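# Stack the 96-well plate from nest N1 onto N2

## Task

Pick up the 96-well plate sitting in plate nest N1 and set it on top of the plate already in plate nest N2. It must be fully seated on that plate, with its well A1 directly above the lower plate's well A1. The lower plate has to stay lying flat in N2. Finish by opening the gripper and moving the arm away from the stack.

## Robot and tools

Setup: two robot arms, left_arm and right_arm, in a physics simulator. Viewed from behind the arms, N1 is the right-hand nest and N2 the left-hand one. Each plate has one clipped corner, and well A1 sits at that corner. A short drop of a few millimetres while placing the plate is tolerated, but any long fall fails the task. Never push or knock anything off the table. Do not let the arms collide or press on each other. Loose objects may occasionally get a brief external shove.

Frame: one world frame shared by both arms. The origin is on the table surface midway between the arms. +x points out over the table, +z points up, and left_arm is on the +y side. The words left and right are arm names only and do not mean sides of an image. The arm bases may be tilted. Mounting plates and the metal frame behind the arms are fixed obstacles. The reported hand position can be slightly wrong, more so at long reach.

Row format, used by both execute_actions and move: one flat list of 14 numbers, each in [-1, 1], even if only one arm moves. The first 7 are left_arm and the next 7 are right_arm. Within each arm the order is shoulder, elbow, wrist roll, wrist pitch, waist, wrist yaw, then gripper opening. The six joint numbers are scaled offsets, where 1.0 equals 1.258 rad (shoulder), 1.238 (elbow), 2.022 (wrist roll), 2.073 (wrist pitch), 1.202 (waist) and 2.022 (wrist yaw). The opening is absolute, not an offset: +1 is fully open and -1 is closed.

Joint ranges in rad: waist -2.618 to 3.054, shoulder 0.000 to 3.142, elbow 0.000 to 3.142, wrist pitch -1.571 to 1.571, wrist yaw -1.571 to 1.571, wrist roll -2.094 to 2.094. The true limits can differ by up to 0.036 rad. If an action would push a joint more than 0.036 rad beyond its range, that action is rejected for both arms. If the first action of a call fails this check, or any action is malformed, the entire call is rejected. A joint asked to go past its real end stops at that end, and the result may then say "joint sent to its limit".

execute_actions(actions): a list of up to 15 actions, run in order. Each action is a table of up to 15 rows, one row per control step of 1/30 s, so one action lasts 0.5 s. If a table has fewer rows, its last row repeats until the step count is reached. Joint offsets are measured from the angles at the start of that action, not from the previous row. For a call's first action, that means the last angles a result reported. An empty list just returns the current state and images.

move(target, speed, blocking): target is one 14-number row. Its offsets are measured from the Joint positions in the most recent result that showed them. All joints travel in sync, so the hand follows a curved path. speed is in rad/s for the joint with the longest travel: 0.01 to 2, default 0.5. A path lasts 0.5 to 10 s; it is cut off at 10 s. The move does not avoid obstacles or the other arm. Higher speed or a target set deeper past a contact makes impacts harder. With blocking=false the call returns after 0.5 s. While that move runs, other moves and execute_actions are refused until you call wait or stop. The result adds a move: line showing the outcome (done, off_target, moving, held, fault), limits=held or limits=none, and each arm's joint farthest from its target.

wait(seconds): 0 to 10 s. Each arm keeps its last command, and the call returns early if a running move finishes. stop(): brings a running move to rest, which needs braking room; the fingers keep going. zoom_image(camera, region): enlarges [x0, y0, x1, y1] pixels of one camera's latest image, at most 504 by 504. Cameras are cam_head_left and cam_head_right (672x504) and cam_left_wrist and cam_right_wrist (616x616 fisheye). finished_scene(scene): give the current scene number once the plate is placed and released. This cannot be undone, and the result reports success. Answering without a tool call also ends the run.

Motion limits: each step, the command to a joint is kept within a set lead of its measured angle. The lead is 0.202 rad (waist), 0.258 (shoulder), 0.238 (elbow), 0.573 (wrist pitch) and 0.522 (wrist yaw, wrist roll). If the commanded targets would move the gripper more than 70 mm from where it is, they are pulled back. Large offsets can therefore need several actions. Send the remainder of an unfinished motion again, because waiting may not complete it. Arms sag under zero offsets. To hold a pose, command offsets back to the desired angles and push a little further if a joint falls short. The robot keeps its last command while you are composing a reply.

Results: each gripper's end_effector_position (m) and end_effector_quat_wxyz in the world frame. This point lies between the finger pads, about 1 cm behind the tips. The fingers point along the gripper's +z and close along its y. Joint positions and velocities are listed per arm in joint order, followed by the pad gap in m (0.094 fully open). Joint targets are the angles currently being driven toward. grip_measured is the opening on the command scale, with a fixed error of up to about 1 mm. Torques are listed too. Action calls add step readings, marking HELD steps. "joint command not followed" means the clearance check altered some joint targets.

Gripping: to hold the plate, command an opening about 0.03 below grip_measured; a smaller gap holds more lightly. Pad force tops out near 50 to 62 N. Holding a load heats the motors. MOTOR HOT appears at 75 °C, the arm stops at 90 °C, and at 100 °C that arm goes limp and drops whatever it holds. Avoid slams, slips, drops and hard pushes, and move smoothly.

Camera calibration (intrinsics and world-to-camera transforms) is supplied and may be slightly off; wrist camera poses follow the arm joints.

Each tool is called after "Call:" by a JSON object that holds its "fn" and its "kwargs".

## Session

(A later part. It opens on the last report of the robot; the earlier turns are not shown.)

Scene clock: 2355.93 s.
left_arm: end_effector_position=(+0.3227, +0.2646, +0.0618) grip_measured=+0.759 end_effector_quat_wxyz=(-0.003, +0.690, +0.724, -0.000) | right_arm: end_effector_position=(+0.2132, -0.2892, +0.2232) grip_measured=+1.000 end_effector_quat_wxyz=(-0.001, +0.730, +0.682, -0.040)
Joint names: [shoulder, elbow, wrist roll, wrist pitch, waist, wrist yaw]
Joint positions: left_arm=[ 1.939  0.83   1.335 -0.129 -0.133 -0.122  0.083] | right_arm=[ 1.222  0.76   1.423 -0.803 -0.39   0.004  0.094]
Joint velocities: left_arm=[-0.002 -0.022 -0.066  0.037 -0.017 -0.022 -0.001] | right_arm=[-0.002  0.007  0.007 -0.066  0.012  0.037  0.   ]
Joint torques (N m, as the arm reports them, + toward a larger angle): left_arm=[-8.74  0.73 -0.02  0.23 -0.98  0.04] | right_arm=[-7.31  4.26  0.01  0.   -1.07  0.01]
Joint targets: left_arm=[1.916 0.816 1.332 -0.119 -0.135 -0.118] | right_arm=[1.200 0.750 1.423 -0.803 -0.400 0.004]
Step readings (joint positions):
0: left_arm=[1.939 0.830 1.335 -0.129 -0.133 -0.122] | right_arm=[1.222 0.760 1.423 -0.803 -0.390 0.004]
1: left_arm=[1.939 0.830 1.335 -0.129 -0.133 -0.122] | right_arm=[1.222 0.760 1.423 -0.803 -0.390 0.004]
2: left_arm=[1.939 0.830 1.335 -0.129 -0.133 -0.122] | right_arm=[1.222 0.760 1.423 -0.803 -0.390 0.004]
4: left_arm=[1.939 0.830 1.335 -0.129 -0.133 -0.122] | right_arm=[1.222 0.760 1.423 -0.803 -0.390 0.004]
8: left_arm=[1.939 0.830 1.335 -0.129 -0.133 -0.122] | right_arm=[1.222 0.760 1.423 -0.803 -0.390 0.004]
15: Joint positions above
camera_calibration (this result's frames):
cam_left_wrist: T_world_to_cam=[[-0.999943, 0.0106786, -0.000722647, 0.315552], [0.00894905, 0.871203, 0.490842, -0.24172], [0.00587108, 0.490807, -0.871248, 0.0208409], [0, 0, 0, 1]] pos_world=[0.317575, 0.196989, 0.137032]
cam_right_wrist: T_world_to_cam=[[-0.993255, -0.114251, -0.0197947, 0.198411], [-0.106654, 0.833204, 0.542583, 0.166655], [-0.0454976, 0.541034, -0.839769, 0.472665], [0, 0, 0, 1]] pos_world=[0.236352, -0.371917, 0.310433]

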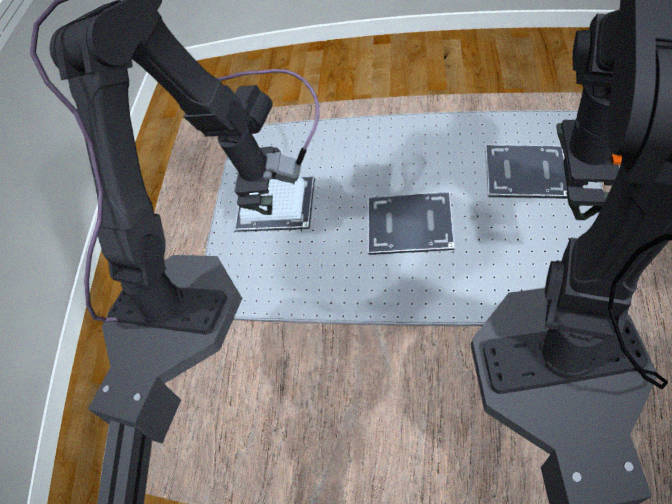

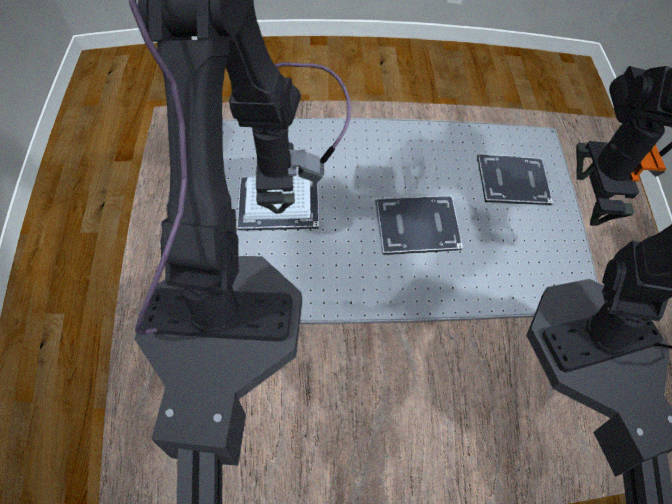

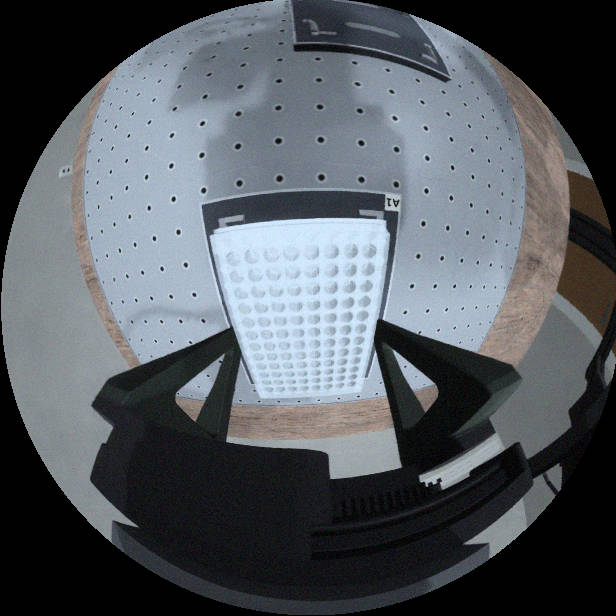

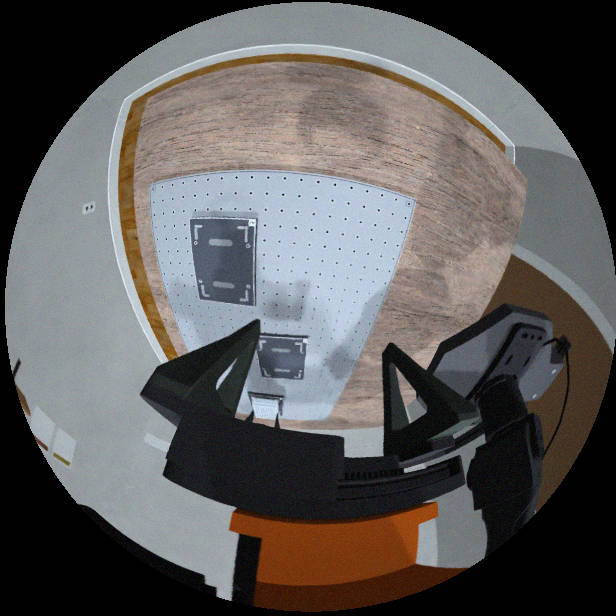

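Call:
{"fn": "execute_actions", "kwargs": {"actions": [[[-0.022,-0.0113,-0.0015,0.003,-0.0017,0.002,0.765,-0.0175,-0.008,0,0,-0.008,0,1],[-0.025,-0.0113,-0.0015,0.003,-0.0017,0.002,0.765,-0.0175,-0.008,0,0,-0.008,0,1],[-0.027,-0.0113,-0.0015,0.003,-0.0017,0.002,0.765,-0.0175,-0.008,0,0,-0.008,0,1],[-0.027,-0.0113,-0.0015,0.003,-0.0017,0.002,0.765,-0.0175,-0.008,0,0,-0.008,0,1],[-0.027,-0.0113,-0.0015,0.003,-0.0017,0.002,0.765,-0.0175,-0.008,0,0,-0.008,0,1],[-0.020,-0.0113,-0.0015,0.003,-0.0017,0.002,0.765,-0.0175,-0.008,0,0,-0.008,0,1]]]}}

Call:
{"fn": "zoom_image", "kwargs": {"camera": "cam_left_wrist", "region": [204, 205, 254, 245]}}

Call:
{"fn": "zoom_image", "kwargs": {"camera": "cam_left_wrist", "region": [352, 200, 402, 240]}}

Scene clock: 2369.87 s.
left_arm: end_effector_position=(+0.3236, +0.2645, +0.0633) grip_measured=+0.763 end_effector_quat_wxyz=(-0.002, +0.690, +0.724, +0.001) | right_arm: end_effector_position=(+0.2132, -0.2892, +0.2232) grip_measured=+1.000 end_effector_quat_wxyz=(-0.001, +0.730, +0.682, -0.040)
Joint names: [shoulder, elbow, wrist roll, wrist pitch, waist, wrist yaw]
Joint positions: left_arm=[ 1.933  0.83   1.335 -0.131 -0.133 -0.122  0.083] | right_arm=[ 1.222  0.76   1.423 -0.803 -0.39   0.004  0.094]
Joint velocities: left_arm=[ 0.002 -0.007 -0.022 -0.022 -0.002  0.022  0.   ] | right_arm=[-0.007 -0.007  0.022 -0.037 -0.012 -0.007  0.   ]
Joint torques (N m, as the arm reports them, + toward a larger angle): left_arm=[-8.54  0.75 -0.02  0.22 -0.99  0.04] | right_arm=[-7.32  4.29  0.02  0.   -1.04  0.01]
Joint targets: left_arm=[1.914 0.816 1.332 -0.122 -0.135 -0.118] | right_arm=[1.200 0.750 1.423 -0.803 -0.400 0.004]
Step readings (joint positions):
0: left_arm=[1.939 0.830 1.335 -0.129 -0.133 -0.122] | right_arm=[1.222 0.760 1.423 -0.803 -0.390 0.004]
1: left_arm=[1.939 0.830 1.335 -0.129 -0.133 -0.122] | right_arm=[1.222 0.760 1.423 -0.803 -0.390 0.004]
2: left_arm=[1.938 0.830 1.335 -0.129 -0.133 -0.122] | right_arm=[1.222 0.760 1.423 -0.803 -0.390 0.004]
4: left_arm=[1.935 0.830 1.335 -0.130 -0.133 -0.122] | right_arm=[1.222 0.760 1.423 -0.803 -0.390 0.004]
8: left_arm=[1.933 0.830 1.335 -0.131 -0.133 -0.122] | right_arm=[1.222 0.760 1.423 -0.803 -0.390 0.004]
15: Joint positions above
camera_calibration (this result's frames):
cam_left_wrist: T_world_to_cam=[[-0.99994, 0.0103134, -0.0037052, 0.316805], [0.00717147, 0.871483, 0.490373, -0.241923], [0.00828645, 0.490317, -0.871505, 0.0214912], [0, 0, 0, 1]] pos_world=[0.318342, 0.197027, 0.138536]
cam_right_wrist: T_world_to_cam=[[-0.993255, -0.114251, -0.0197947, 0.198411], [-0.106654, 0.833204, 0.542583, 0.166655], [-0.0454976, 0.541034, -0.839769, 0.472665], [0, 0, 0, 1]] pos_world=[0.236352, -0.371917, 0.310433]

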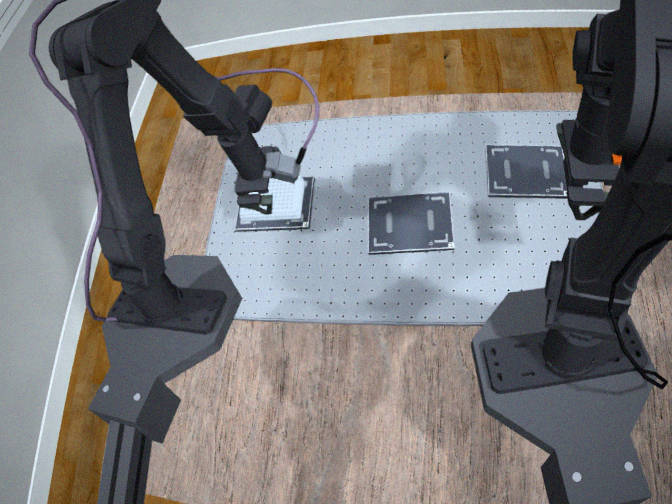

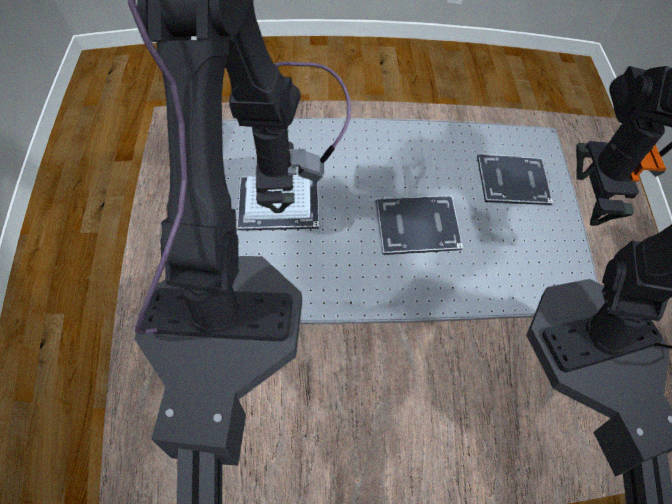

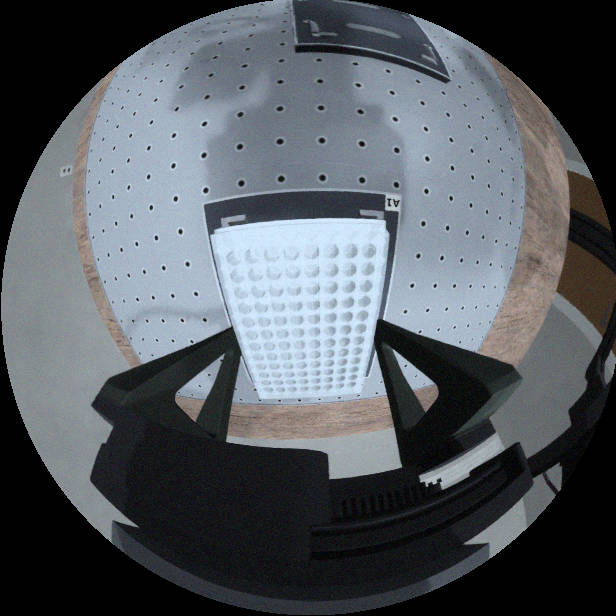

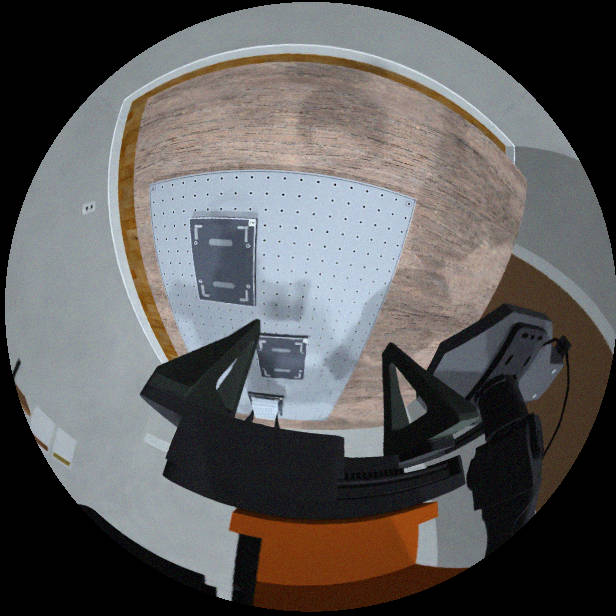

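Region (204, 205, 254, 245) of cam_left_wrist's 616x616 image, scaled by 10.080, with more detail than that image has; it fills the top 403 rows of this view, and the rest is white.

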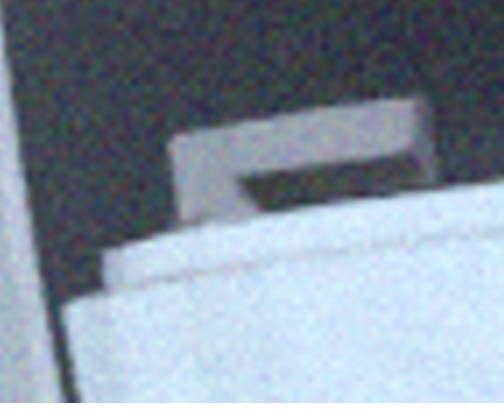

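Region (352, 200, 402, 240) of cam_left_wrist's 616x616 image, scaled by 10.080, with more detail than that image has; it fills the top 403 rows of this view, and the rest is white.

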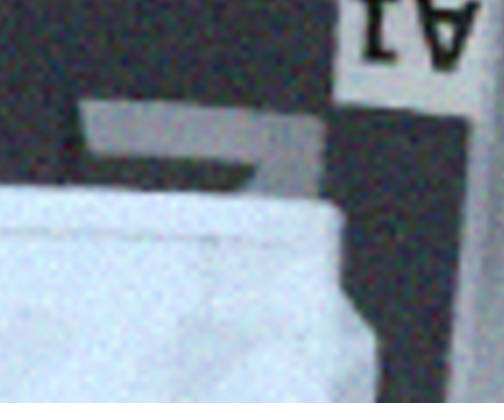

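Call:
{"fn": "execute_actions", "kwargs": {"actions": [[[-0.014,-0.0113,-0.0015,0.003,-0.0017,0.002,0.76,-0.0175,-0.008,0,0,-0.008,0,1],[-0.014,-0.0113,-0.0015,0.003,-0.0017,0.002,0.755,-0.0175,-0.008,0,0,-0.008,0,1],[-0.014,-0.0113,-0.0015,0.003,-0.0017,0.002,0.75,-0.0175,-0.008,0,0,-0.008,0,1],[-0.014,-0.0113,-0.0015,0.003,-0.0017,0.002,0.746,-0.0175,-0.008,0,0,-0.008,0,1],[-0.014,-0.0113,-0.0015,0.003,-0.0017,0.002,0.743,-0.0175,-0.008,0,0,-0.008,0,1],[-0.014,-0.0113,-0.0015,0.003,-0.0017,0.002,0.740,-0.0175,-0.008,0,0,-0.008,0,1],[-0.014,-0.0113,-0.0015,0.003,-0.0017,0.002,0.738,-0.0175,-0.008,0,0,-0.008,0,1],[-0.014,-0.0113,-0.0015,0.003,-0.0017,0.002,0.736,-0.0175,-0.008,0,0,-0.008,0,1],[-0.014,-0.0113,-0.0015,0.003,-0.0017,0.002,0.734,-0.0175,-0.008,0,0,-0.008,0,1],[-0.014,-0.0113,-0.0015,0.003,-0.0017,0.002,0.732,-0.0175,-0.008,0,0,-0.008,0,1],[-0.014,-0.0113,-0.0015,0.003,-0.0017,0.002,0.730,-0.0175,-0.008,0,0,-0.008,0,1]]]}}

Call:
{"fn": "zoom_image", "kwargs": {"camera": "cam_left_wrist", "region": [204, 205, 254, 245]}}

Call:
{"fn": "zoom_image", "kwargs": {"camera": "cam_left_wrist", "region": [352, 200, 402, 240]}}

Call:
{"fn": "zoom_image", "kwargs": {"camera": "cam_left_wrist", "region": [245, 370, 295, 410]}}

Call:
{"fn": "zoom_image", "kwargs": {"camera": "cam_left_wrist", "region": [335, 365, 385, 405]}}

Scene clock: 2454.03 s.
left_arm: end_effector_position=(+0.3236, +0.2645, +0.0633) grip_measured=+0.738 end_effector_quat_wxyz=(-0.002, +0.690, +0.724, +0.001) | right_arm: end_effector_position=(+0.2132, -0.2892, +0.2232) grip_measured=+1.000 end_effector_quat_wxyz=(-0.001, +0.730, +0.682, -0.040)
Joint names: [shoulder, elbow, wrist roll, wrist pitch, waist, wrist yaw]
Joint positions: left_arm=[ 1.933  0.83   1.335 -0.131 -0.133 -0.122  0.082] | right_arm=[ 1.222  0.76   1.423 -0.803 -0.39   0.004  0.094]
Joint velocities: left_arm=[ 0.002 -0.007 -0.007 -0.007 -0.007 -0.066 -0.   ] | right_arm=[ 0.007  0.002 -0.022 -0.022  0.002 -0.051  0.   ]
Joint torques (N m, as the arm reports them, + toward a larger angle): left_arm=[-8.39  0.76 -0.02  0.2  -0.99  0.04] | right_arm=[-7.31  4.25  0.01  0.   -1.06  0.01]
Joint targets: left_arm=[1.916 0.816 1.332 -0.125 -0.135 -0.118] | right_arm=[1.200 0.750 1.423 -0.803 -0.400 0.004]
Step readings (joint positions):
0: left_arm=[1.933 0.830 1.335 -0.131 -0.133 -0.122] | right_arm=[1.222 0.760 1.423 -0.803 -0.390 0.004]
1: left_arm=[1.933 0.830 1.335 -0.131 -0.133 -0.122] | right_arm=[1.222 0.760 1.423 -0.803 -0.390 0.004]
2: left_arm=[1.933 0.830 1.335 -0.131 -0.133 -0.122] | right_arm=[1.222 0.760 1.423 -0.803 -0.390 0.004]
4: left_arm=[1.933 0.830 1.335 -0.131 -0.133 -0.122] | right_arm=[1.222 0.760 1.423 -0.803 -0.390 0.004]
8: left_arm=[1.933 0.830 1.335 -0.131 -0.133 -0.122] | right_arm=[1.222 0.760 1.423 -0.803 -0.390 0.004]
15: Joint positions above
camera_calibration (this result's frames):
cam_left_wrist: T_world_to_cam=[[-0.99994, 0.0103134, -0.0037052, 0.316805], [0.00717147, 0.871483, 0.490373, -0.241923], [0.00828645, 0.490317, -0.871505, 0.0214912], [0, 0, 0, 1]] pos_world=[0.318342, 0.197027, 0.138536]
cam_right_wrist: T_world_to_cam=[[-0.993255, -0.114251, -0.0197947, 0.198411], [-0.106654, 0.833204, 0.542583, 0.166655], [-0.0454976, 0.541034, -0.839769, 0.472665], [0, 0, 0, 1]] pos_world=[0.236352, -0.371917, 0.310433]

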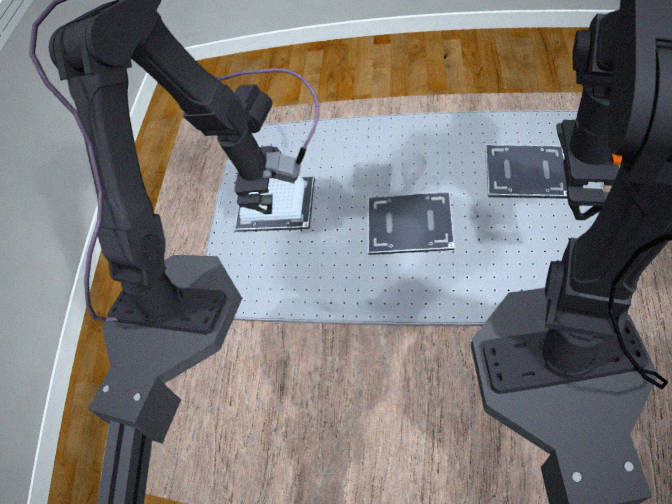

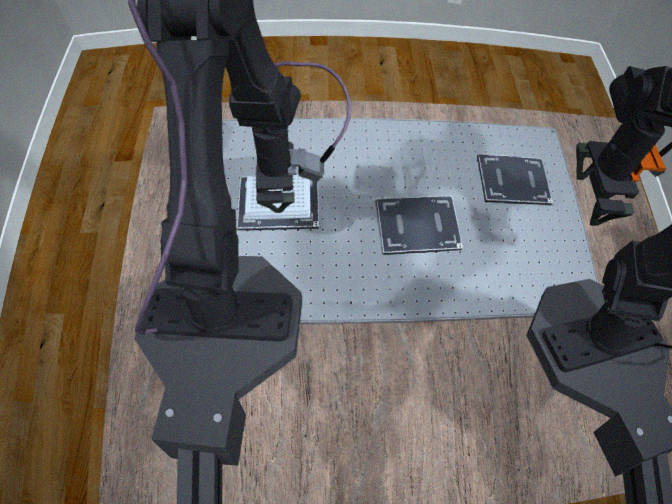

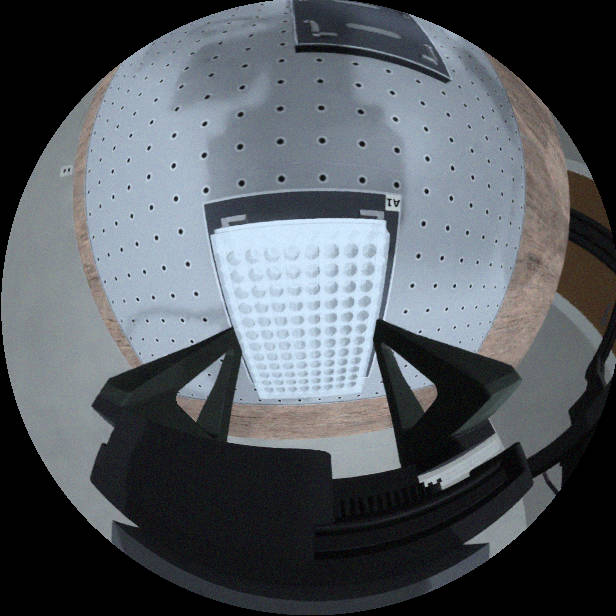

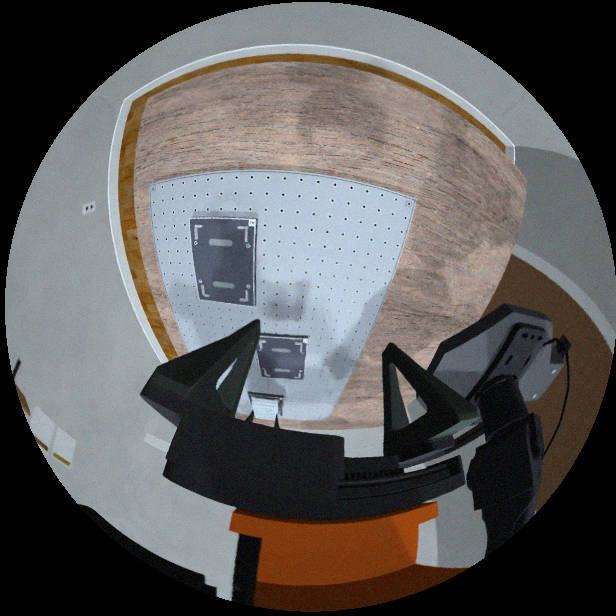

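Region (204, 205, 254, 245) of cam_left_wrist's 616x616 image, scaled by 10.080, with more detail than that image has; it fills the top 403 rows of this view, and the rest is white.

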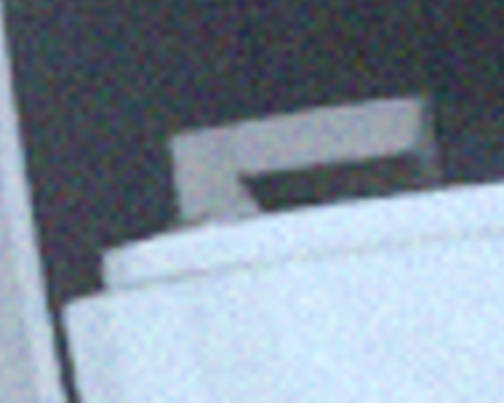

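Region (352, 200, 402, 240) of cam_left_wrist's 616x616 image, scaled by 10.080, with more detail than that image has; it fills the top 403 rows of this view, and the rest is white.

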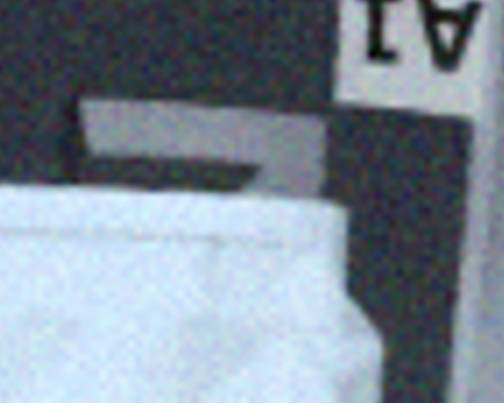

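Region (245, 370, 295, 410) of cam_left_wrist's 616x616 image, scaled by 10.080, with more detail than that image has; it fills the top 403 rows of this view, and the rest is white.

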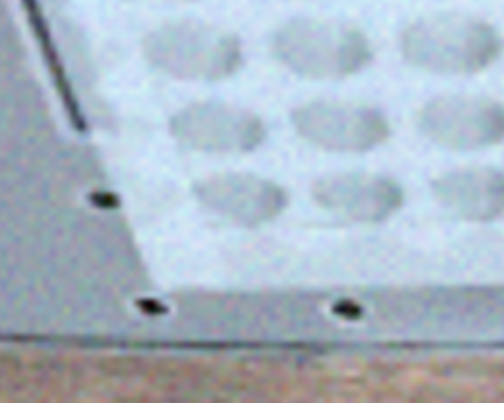

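Region (335, 365, 385, 405) of cam_left_wrist's 616x616 image, scaled by 10.080, with more detail than that image has; it fills the top 403 rows of this view, and the rest is white.

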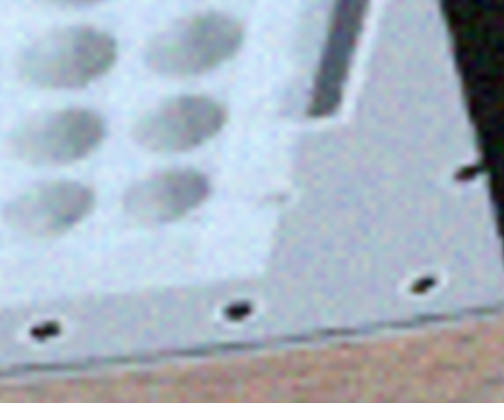

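Call:
{"fn": "execute_actions", "kwargs": {"actions": []}}

Scene clock: 2467.43 s.
left_arm: end_effector_position=(+0.3236, +0.2645, +0.0633) grip_measured=+0.738 end_effector_quat_wxyz=(-0.002, +0.690, +0.724, +0.001) | right_arm: end_effector_position=(+0.2132, -0.2892, +0.2232) grip_measured=+1.000 end_effector_quat_wxyz=(-0.001, +0.730, +0.682, -0.040)
Joint names: [shoulder, elbow, wrist roll, wrist pitch, waist, wrist yaw]
Joint positions: left_arm=[ 1.933  0.83   1.335 -0.131 -0.133 -0.122  0.082] | right_arm=[ 1.222  0.76   1.423 -0.803 -0.39   0.004  0.094]
Joint velocities: left_arm=[ 0.002 -0.012  0.051 -0.007 -0.002 -0.007 -0.   ] | right_arm=[-0.027 -0.002 -0.051 -0.051  0.002 -0.037  0.   ]
Joint torques (N m, as the arm reports them, + toward a larger angle): left_arm=[-8.39  0.76 -0.03  0.19 -0.97  0.04] | right_arm=[-7.32  4.27  0.02  0.   -1.04  0.02]
Joint targets: left_arm=[1.916 0.816 1.332 -0.125 -0.135 -0.118] | right_arm=[1.200 0.750 1.423 -0.803 -0.400 0.004]
camera_calibration (this result's frames):
cam_left_wrist: T_world_to_cam=[[-0.99994, 0.0103134, -0.0037052, 0.316805], [0.00717147, 0.871483, 0.490373, -0.241923], [0.00828645, 0.490317, -0.871505, 0.0214912], [0, 0, 0, 1]] pos_world=[0.318342, 0.197027, 0.138536]
cam_right_wrist: T_world_to_cam=[[-0.993255, -0.114251, -0.0197947, 0.198411], [-0.106654, 0.833204, 0.542583, 0.166655], [-0.0454976, 0.541034, -0.839769, 0.472665], [0, 0, 0, 1]] pos_world=[0.236352, -0.371917, 0.310433]

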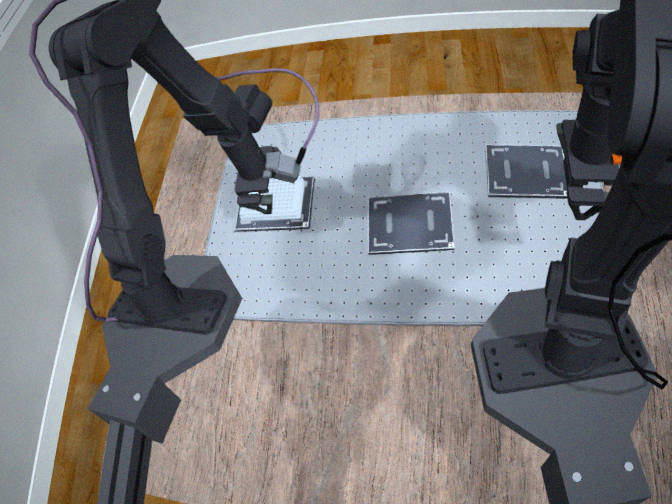

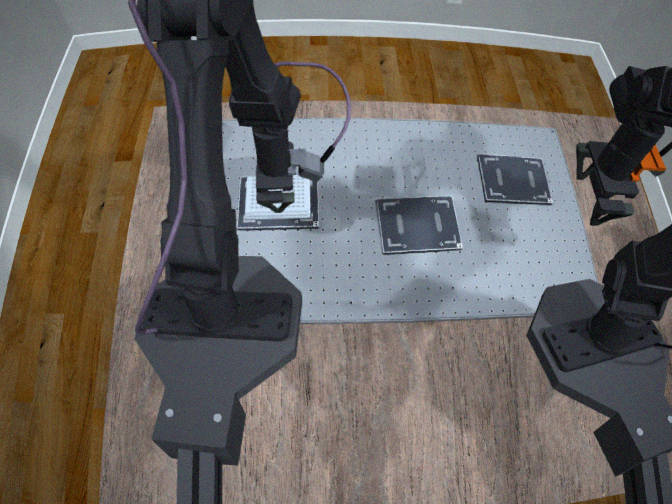

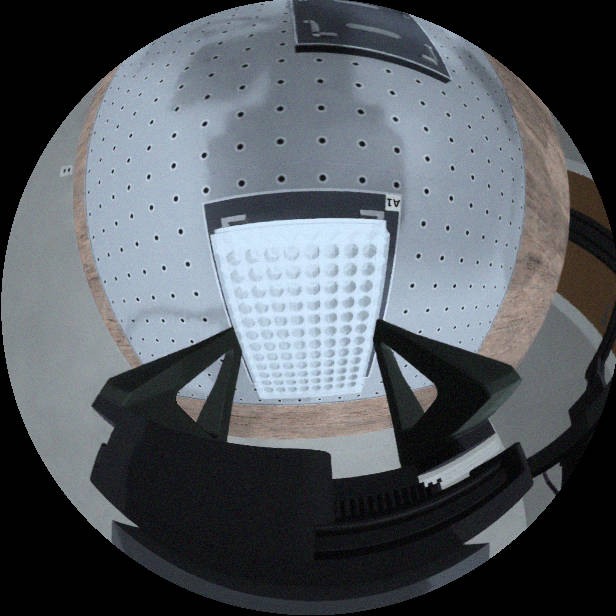

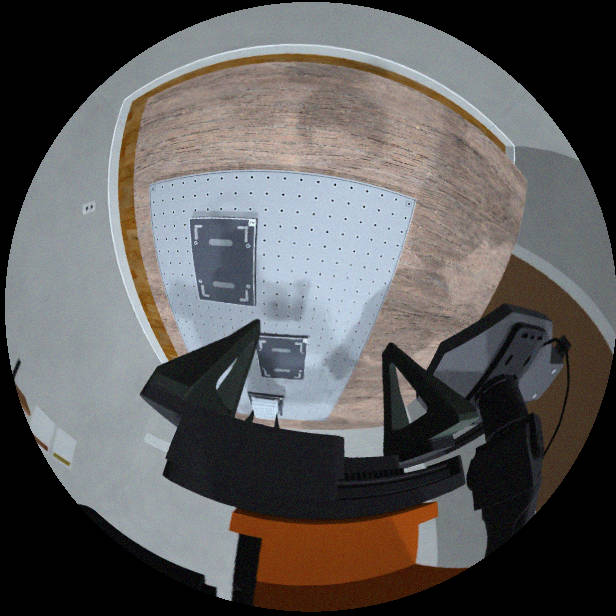

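Call:
{"fn": "execute_actions", "kwargs": {"actions": [[[-0.0135,-0.0113,-0.0015,0.003,-0.0017,0.002,0.722,-0.0175,-0.008,0,0,-0.008,0,1]],[[0,0,0,0,0,0,0.722,0,0,0,0,0,0,1]]]}}

Call:
{"fn": "zoom_image", "kwargs": {"camera": "cam_left_wrist", "region": [204,205,254,245]}}

Call:
{"fn": "zoom_image", "kwargs": {"camera": "cam_left_wrist", "region": [352,200,402,240]}}

Scene clock: 2472.70 s.
left_arm: end_effector_position=(+0.3236, +0.2645, +0.0633) grip_measured=+0.731 end_effector_quat_wxyz=(-0.002, +0.690, +0.724, +0.001) | right_arm: end_effector_position=(+0.2132, -0.2892, +0.2232) grip_measured=+1.000 end_effector_quat_wxyz=(-0.001, +0.730, +0.682, -0.040)
Joint names: [shoulder, elbow, wrist roll, wrist pitch, waist, wrist yaw]
Joint positions: left_arm=[ 1.933  0.83   1.335 -0.131 -0.133 -0.122  0.081] | right_arm=[ 1.222  0.76   1.423 -0.803 -0.39   0.004  0.094]
Joint velocities: left_arm=[-0.017  0.017 -0.066  0.022  0.007 -0.066  0.   ] | right_arm=[-0.027  0.002 -0.037  0.051  0.022  0.037  0.   ]
Joint torques (N m, as the arm reports them, + toward a larger angle): left_arm=[-7.17  1.68  0.    0.13 -0.84  0.01] | right_arm=[-5.25  5.08  0.01  0.01 -0.23  0.01]
Joint targets: left_arm=[1.933 0.830 1.335 -0.131 -0.133 -0.122] | right_arm=[1.222 0.760 1.423 -0.803 -0.390 0.004]
Step readings (joint positions; steps 1 to 15: 1st action; 16 to 30: 2nd action):
0: left_arm=[1.933 0.830 1.335 -0.131 -0.133 -0.122] | right_arm=[1.222 0.760 1.423 -0.803 -0.390 0.004]
1: left_arm=[1.933 0.830 1.335 -0.131 -0.133 -0.122] | right_arm=[1.222 0.760 1.423 -0.803 -0.390 0.004]
2: left_arm=[1.933 0.830 1.335 -0.131 -0.133 -0.122] | right_arm=[1.222 0.760 1.423 -0.803 -0.390 0.004]
4: left_arm=[1.933 0.830 1.335 -0.131 -0.133 -0.122] | right_arm=[1.222 0.760 1.423 -0.803 -0.390 0.004]
8: left_arm=[1.933 0.830 1.335 -0.131 -0.133 -0.122] | right_arm=[1.222 0.760 1.423 -0.803 -0.390 0.004]
15: left_arm=[1.933 0.830 1.335 -0.131 -0.133 -0.122] | right_arm=[1.222 0.760 1.423 -0.803 -0.390 0.004]
16: left_arm=[1.933 0.830 1.335 -0.131 -0.133 -0.122] | right_arm=[1.222 0.760 1.423 -0.803 -0.390 0.004]
17: left_arm=[1.933 0.830 1.335 -0.131 -0.133 -0.122] | right_arm=[1.222 0.760 1.423 -0.803 -0.390 0.004]
19: left_arm=[1.933 0.830 1.335 -0.131 -0.133 -0.122] | right_arm=[1.222 0.760 1.423 -0.803 -0.390 0.004]
23: left_arm=[1.933 0.830 1.335 -0.131 -0.133 -0.122] | right_arm=[1.222 0.760 1.423 -0.803 -0.390 0.004]
30: Joint positions above
camera_calibration (this result's frames):
cam_left_wrist: T_world_to_cam=[[-0.99994, 0.0103134, -0.0037052, 0.316805], [0.00717147, 0.871483, 0.490373, -0.241923], [0.00828645, 0.490317, -0.871505, 0.0214912], [0, 0, 0, 1]] pos_world=[0.318342, 0.197027, 0.138536]
cam_right_wrist: T_world_to_cam=[[-0.993255, -0.114251, -0.0197947, 0.198411], [-0.106654, 0.833204, 0.542583, 0.166655], [-0.0454976, 0.541034, -0.839769, 0.472665], [0, 0, 0, 1]] pos_world=[0.236352, -0.371917, 0.310433]

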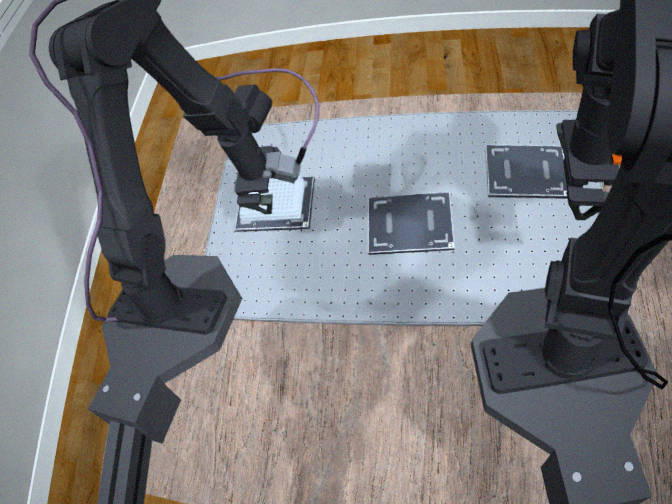

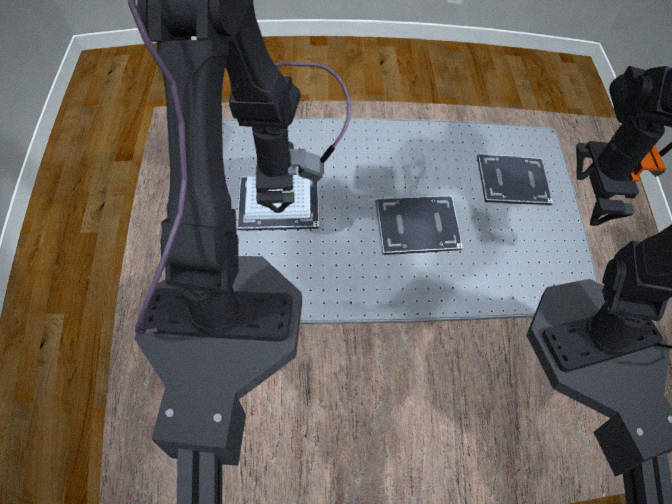

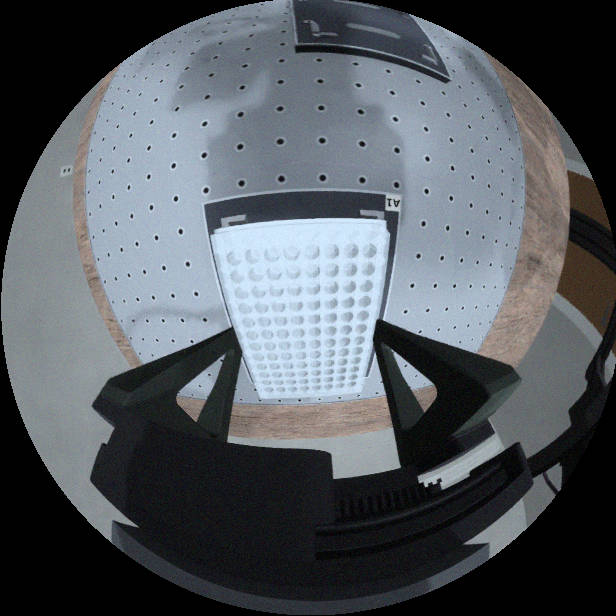

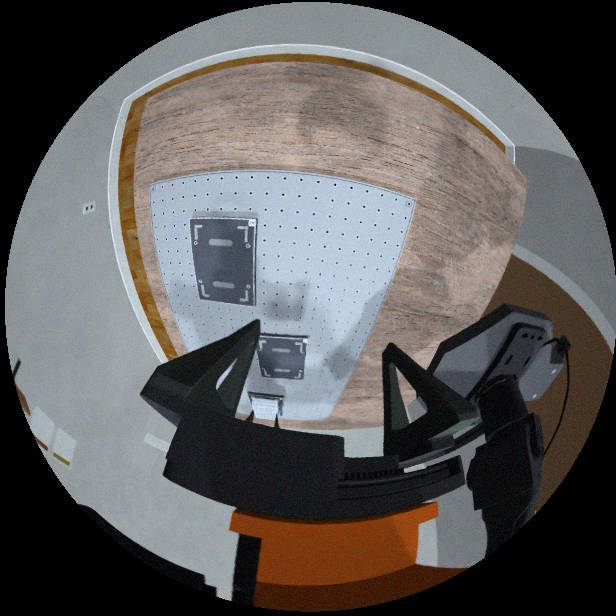

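Region (204, 205, 254, 245) of cam_left_wrist's 616x616 image, scaled by 10.080, with more detail than that image has; it fills the top 403 rows of this view, and the rest is white.

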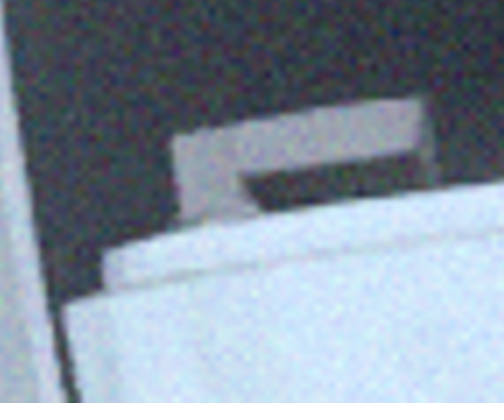

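Region (352, 200, 402, 240) of cam_left_wrist's 616x616 image, scaled by 10.080, with more detail than that image has; it fills the top 403 rows of this view, and the rest is white.

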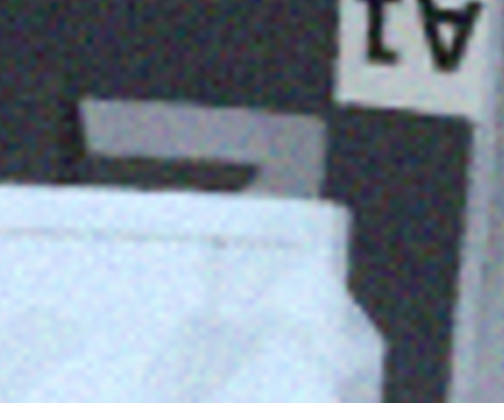

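Call:
{"fn": "execute_actions", "kwargs": {"actions": [[[-0.0135,-0.0113,-0.0015,0.003,-0.0017,0.002,0.712,-0.0175,-0.008,0,0,-0.008,0,1]],[[-0.0135,-0.0113,-0.0015,0.003,-0.0017,0.002,0.712,-0.0175,-0.008,0,0,-0.008,0,1]]]}}

Call:
{"fn": "zoom_image", "kwargs": {"camera": "cam_left_wrist", "region": [204,205,254,245]}}

Call:
{"fn": "zoom_image", "kwargs": {"camera": "cam_left_wrist", "region": [352,200,402,240]}}

Scene clock: 2484.90 s.
left_arm: end_effector_position=(+0.3236, +0.2645, +0.0633) grip_measured=+0.723 end_effector_quat_wxyz=(-0.002, +0.690, +0.724, +0.001) | right_arm: end_effector_position=(+0.2132, -0.2892, +0.2232) grip_measured=+1.000 end_effector_quat_wxyz=(-0.001, +0.730, +0.682, -0.040)
Joint names: [shoulder, elbow, wrist roll, wrist pitch, waist, wrist yaw]
Joint positions: left_arm=[ 1.933  0.83   1.335 -0.131 -0.133 -0.122  0.081] | right_arm=[ 1.222  0.76   1.423 -0.803 -0.39   0.004  0.094]
Joint velocities: left_arm=[-0.012 -0.012 -0.022 -0.066 -0.017  0.051  0.   ] | right_arm=[-0.007  0.007 -0.037  0.007  0.007 -0.022  0.   ]
Joint torques (N m, as the arm reports them, + toward a larger angle): left_arm=[-8.34  0.75 -0.02  0.19 -0.97  0.04] | right_arm=[-7.32  4.27  0.01  0.01 -1.04  0.  ]
Joint targets: left_arm=[1.916 0.816 1.332 -0.125 -0.135 -0.118] | right_arm=[1.200 0.750 1.423 -0.803 -0.400 0.004]
Step readings (joint positions; steps 1 to 15: 1st action; 16 to 30: 2nd action):
0: left_arm=[1.933 0.830 1.335 -0.131 -0.133 -0.122] | right_arm=[1.222 0.760 1.423 -0.803 -0.390 0.004]
1: left_arm=[1.933 0.830 1.335 -0.131 -0.133 -0.122] | right_arm=[1.222 0.760 1.423 -0.803 -0.390 0.004]
2: left_arm=[1.933 0.830 1.335 -0.131 -0.133 -0.122] | right_arm=[1.222 0.760 1.423 -0.803 -0.390 0.004]
4: left_arm=[1.933 0.830 1.335 -0.131 -0.133 -0.122] | right_arm=[1.222 0.760 1.423 -0.803 -0.390 0.004]
8: left_arm=[1.933 0.830 1.335 -0.131 -0.133 -0.122] | right_arm=[1.222 0.760 1.423 -0.803 -0.390 0.004]
15: left_arm=[1.933 0.830 1.335 -0.131 -0.133 -0.122] | right_arm=[1.222 0.760 1.423 -0.803 -0.390 0.004]
16: left_arm=[1.933 0.830 1.335 -0.131 -0.133 -0.122] | right_arm=[1.222 0.760 1.423 -0.803 -0.390 0.004]
17: left_arm=[1.933 0.830 1.335 -0.131 -0.133 -0.122] | right_arm=[1.222 0.760 1.423 -0.803 -0.390 0.004]
19: left_arm=[1.933 0.830 1.335 -0.131 -0.133 -0.122] | right_arm=[1.222 0.760 1.423 -0.803 -0.390 0.004]
23: left_arm=[1.933 0.830 1.335 -0.131 -0.133 -0.122] | right_arm=[1.222 0.760 1.423 -0.803 -0.390 0.004]
30: Joint positions above
camera_calibration (this result's frames):
cam_left_wrist: T_world_to_cam=[[-0.99994, 0.0103134, -0.0037052, 0.316805], [0.00717147, 0.871483, 0.490373, -0.241923], [0.00828645, 0.490317, -0.871505, 0.0214912], [0, 0, 0, 1]] pos_world=[0.318342, 0.197027, 0.138536]
cam_right_wrist: T_world_to_cam=[[-0.993255, -0.114251, -0.0197947, 0.198411], [-0.106654, 0.833204, 0.542583, 0.166655], [-0.0454976, 0.541034, -0.839769, 0.472665], [0, 0, 0, 1]] pos_world=[0.236352, -0.371917, 0.310433]

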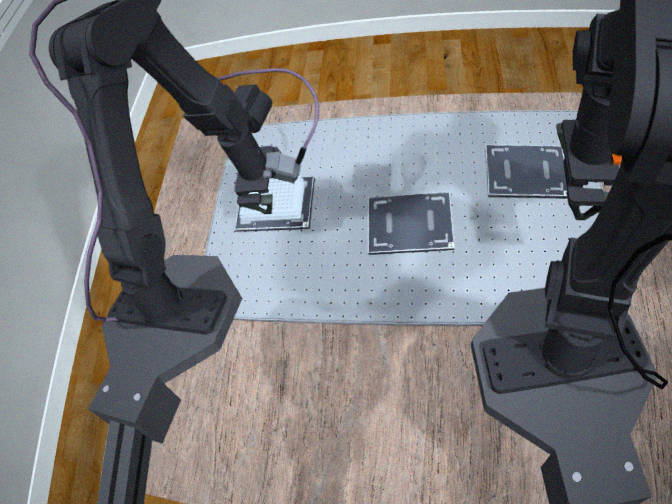

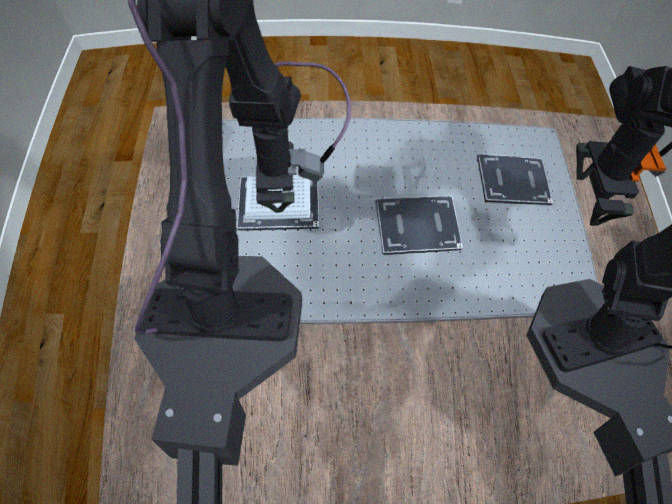

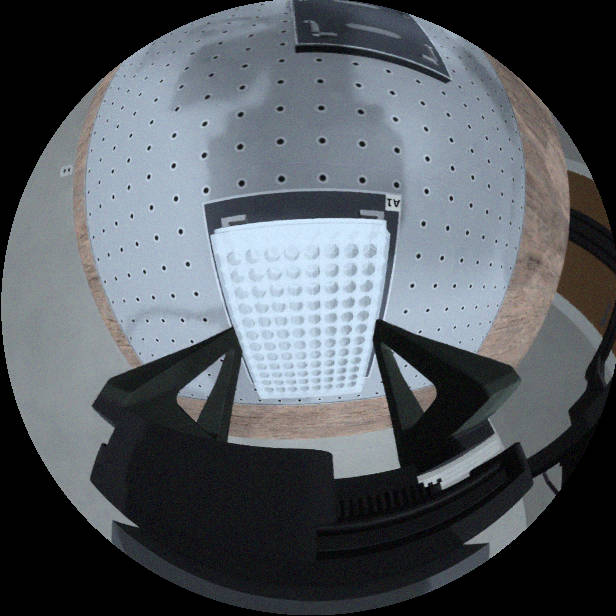

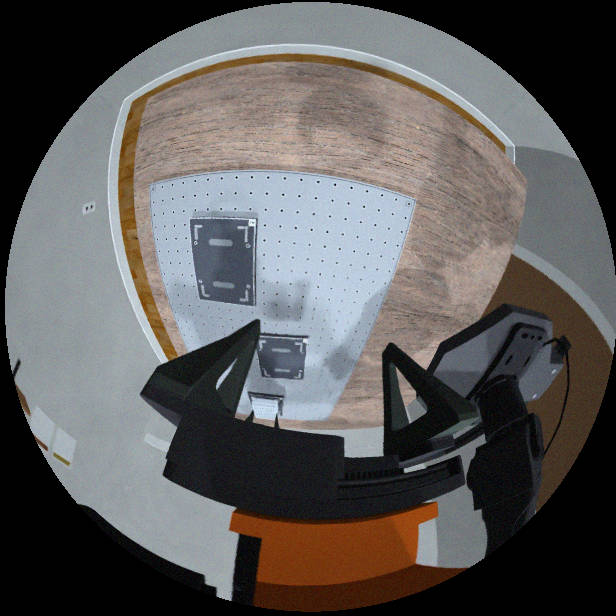

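Region (204, 205, 254, 245) of cam_left_wrist's 616x616 image, scaled by 10.080, with more detail than that image has; it fills the top 403 rows of this view, and the rest is white.

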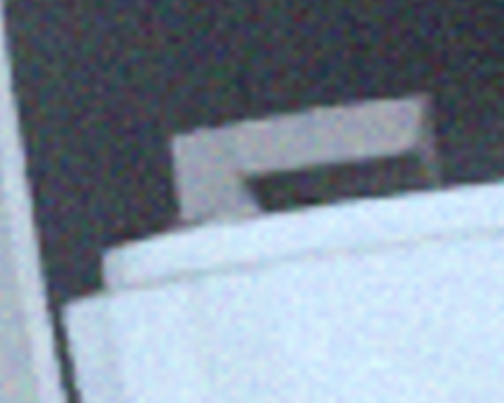

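Region (352, 200, 402, 240) of cam_left_wrist's 616x616 image, scaled by 10.080, with more detail than that image has; it fills the top 403 rows of this view, and the rest is white.

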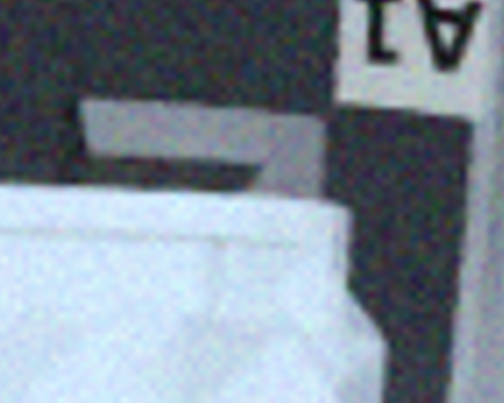

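Call:
{"fn": "zoom_image", "kwargs": {"camera": "cam_left_wrist", "region": [245,370,295,410]}}

Call:
{"fn": "zoom_image", "kwargs": {"camera": "cam_left_wrist", "region": [335,365,385,405]}}

Region (245, 370, 295, 410) of cam_left_wrist's 616x616 image, scaled by 10.080, with more detail than that image has; it fills the top 403 rows of this view, and the rest is white.

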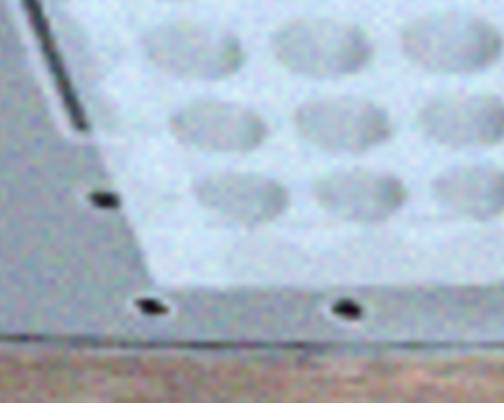

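Region (335, 365, 385, 405) of cam_left_wrist's 616x616 image, scaled by 10.080, with more detail than that image has; it fills the top 403 rows of this view, and the rest is white.

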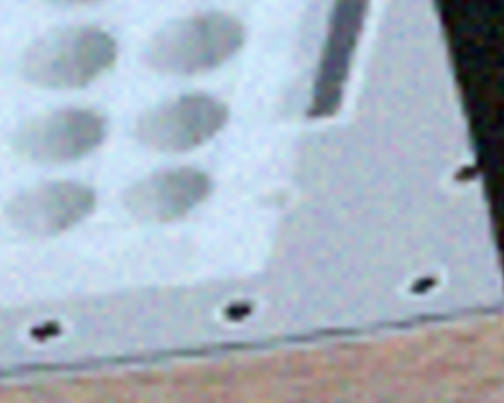

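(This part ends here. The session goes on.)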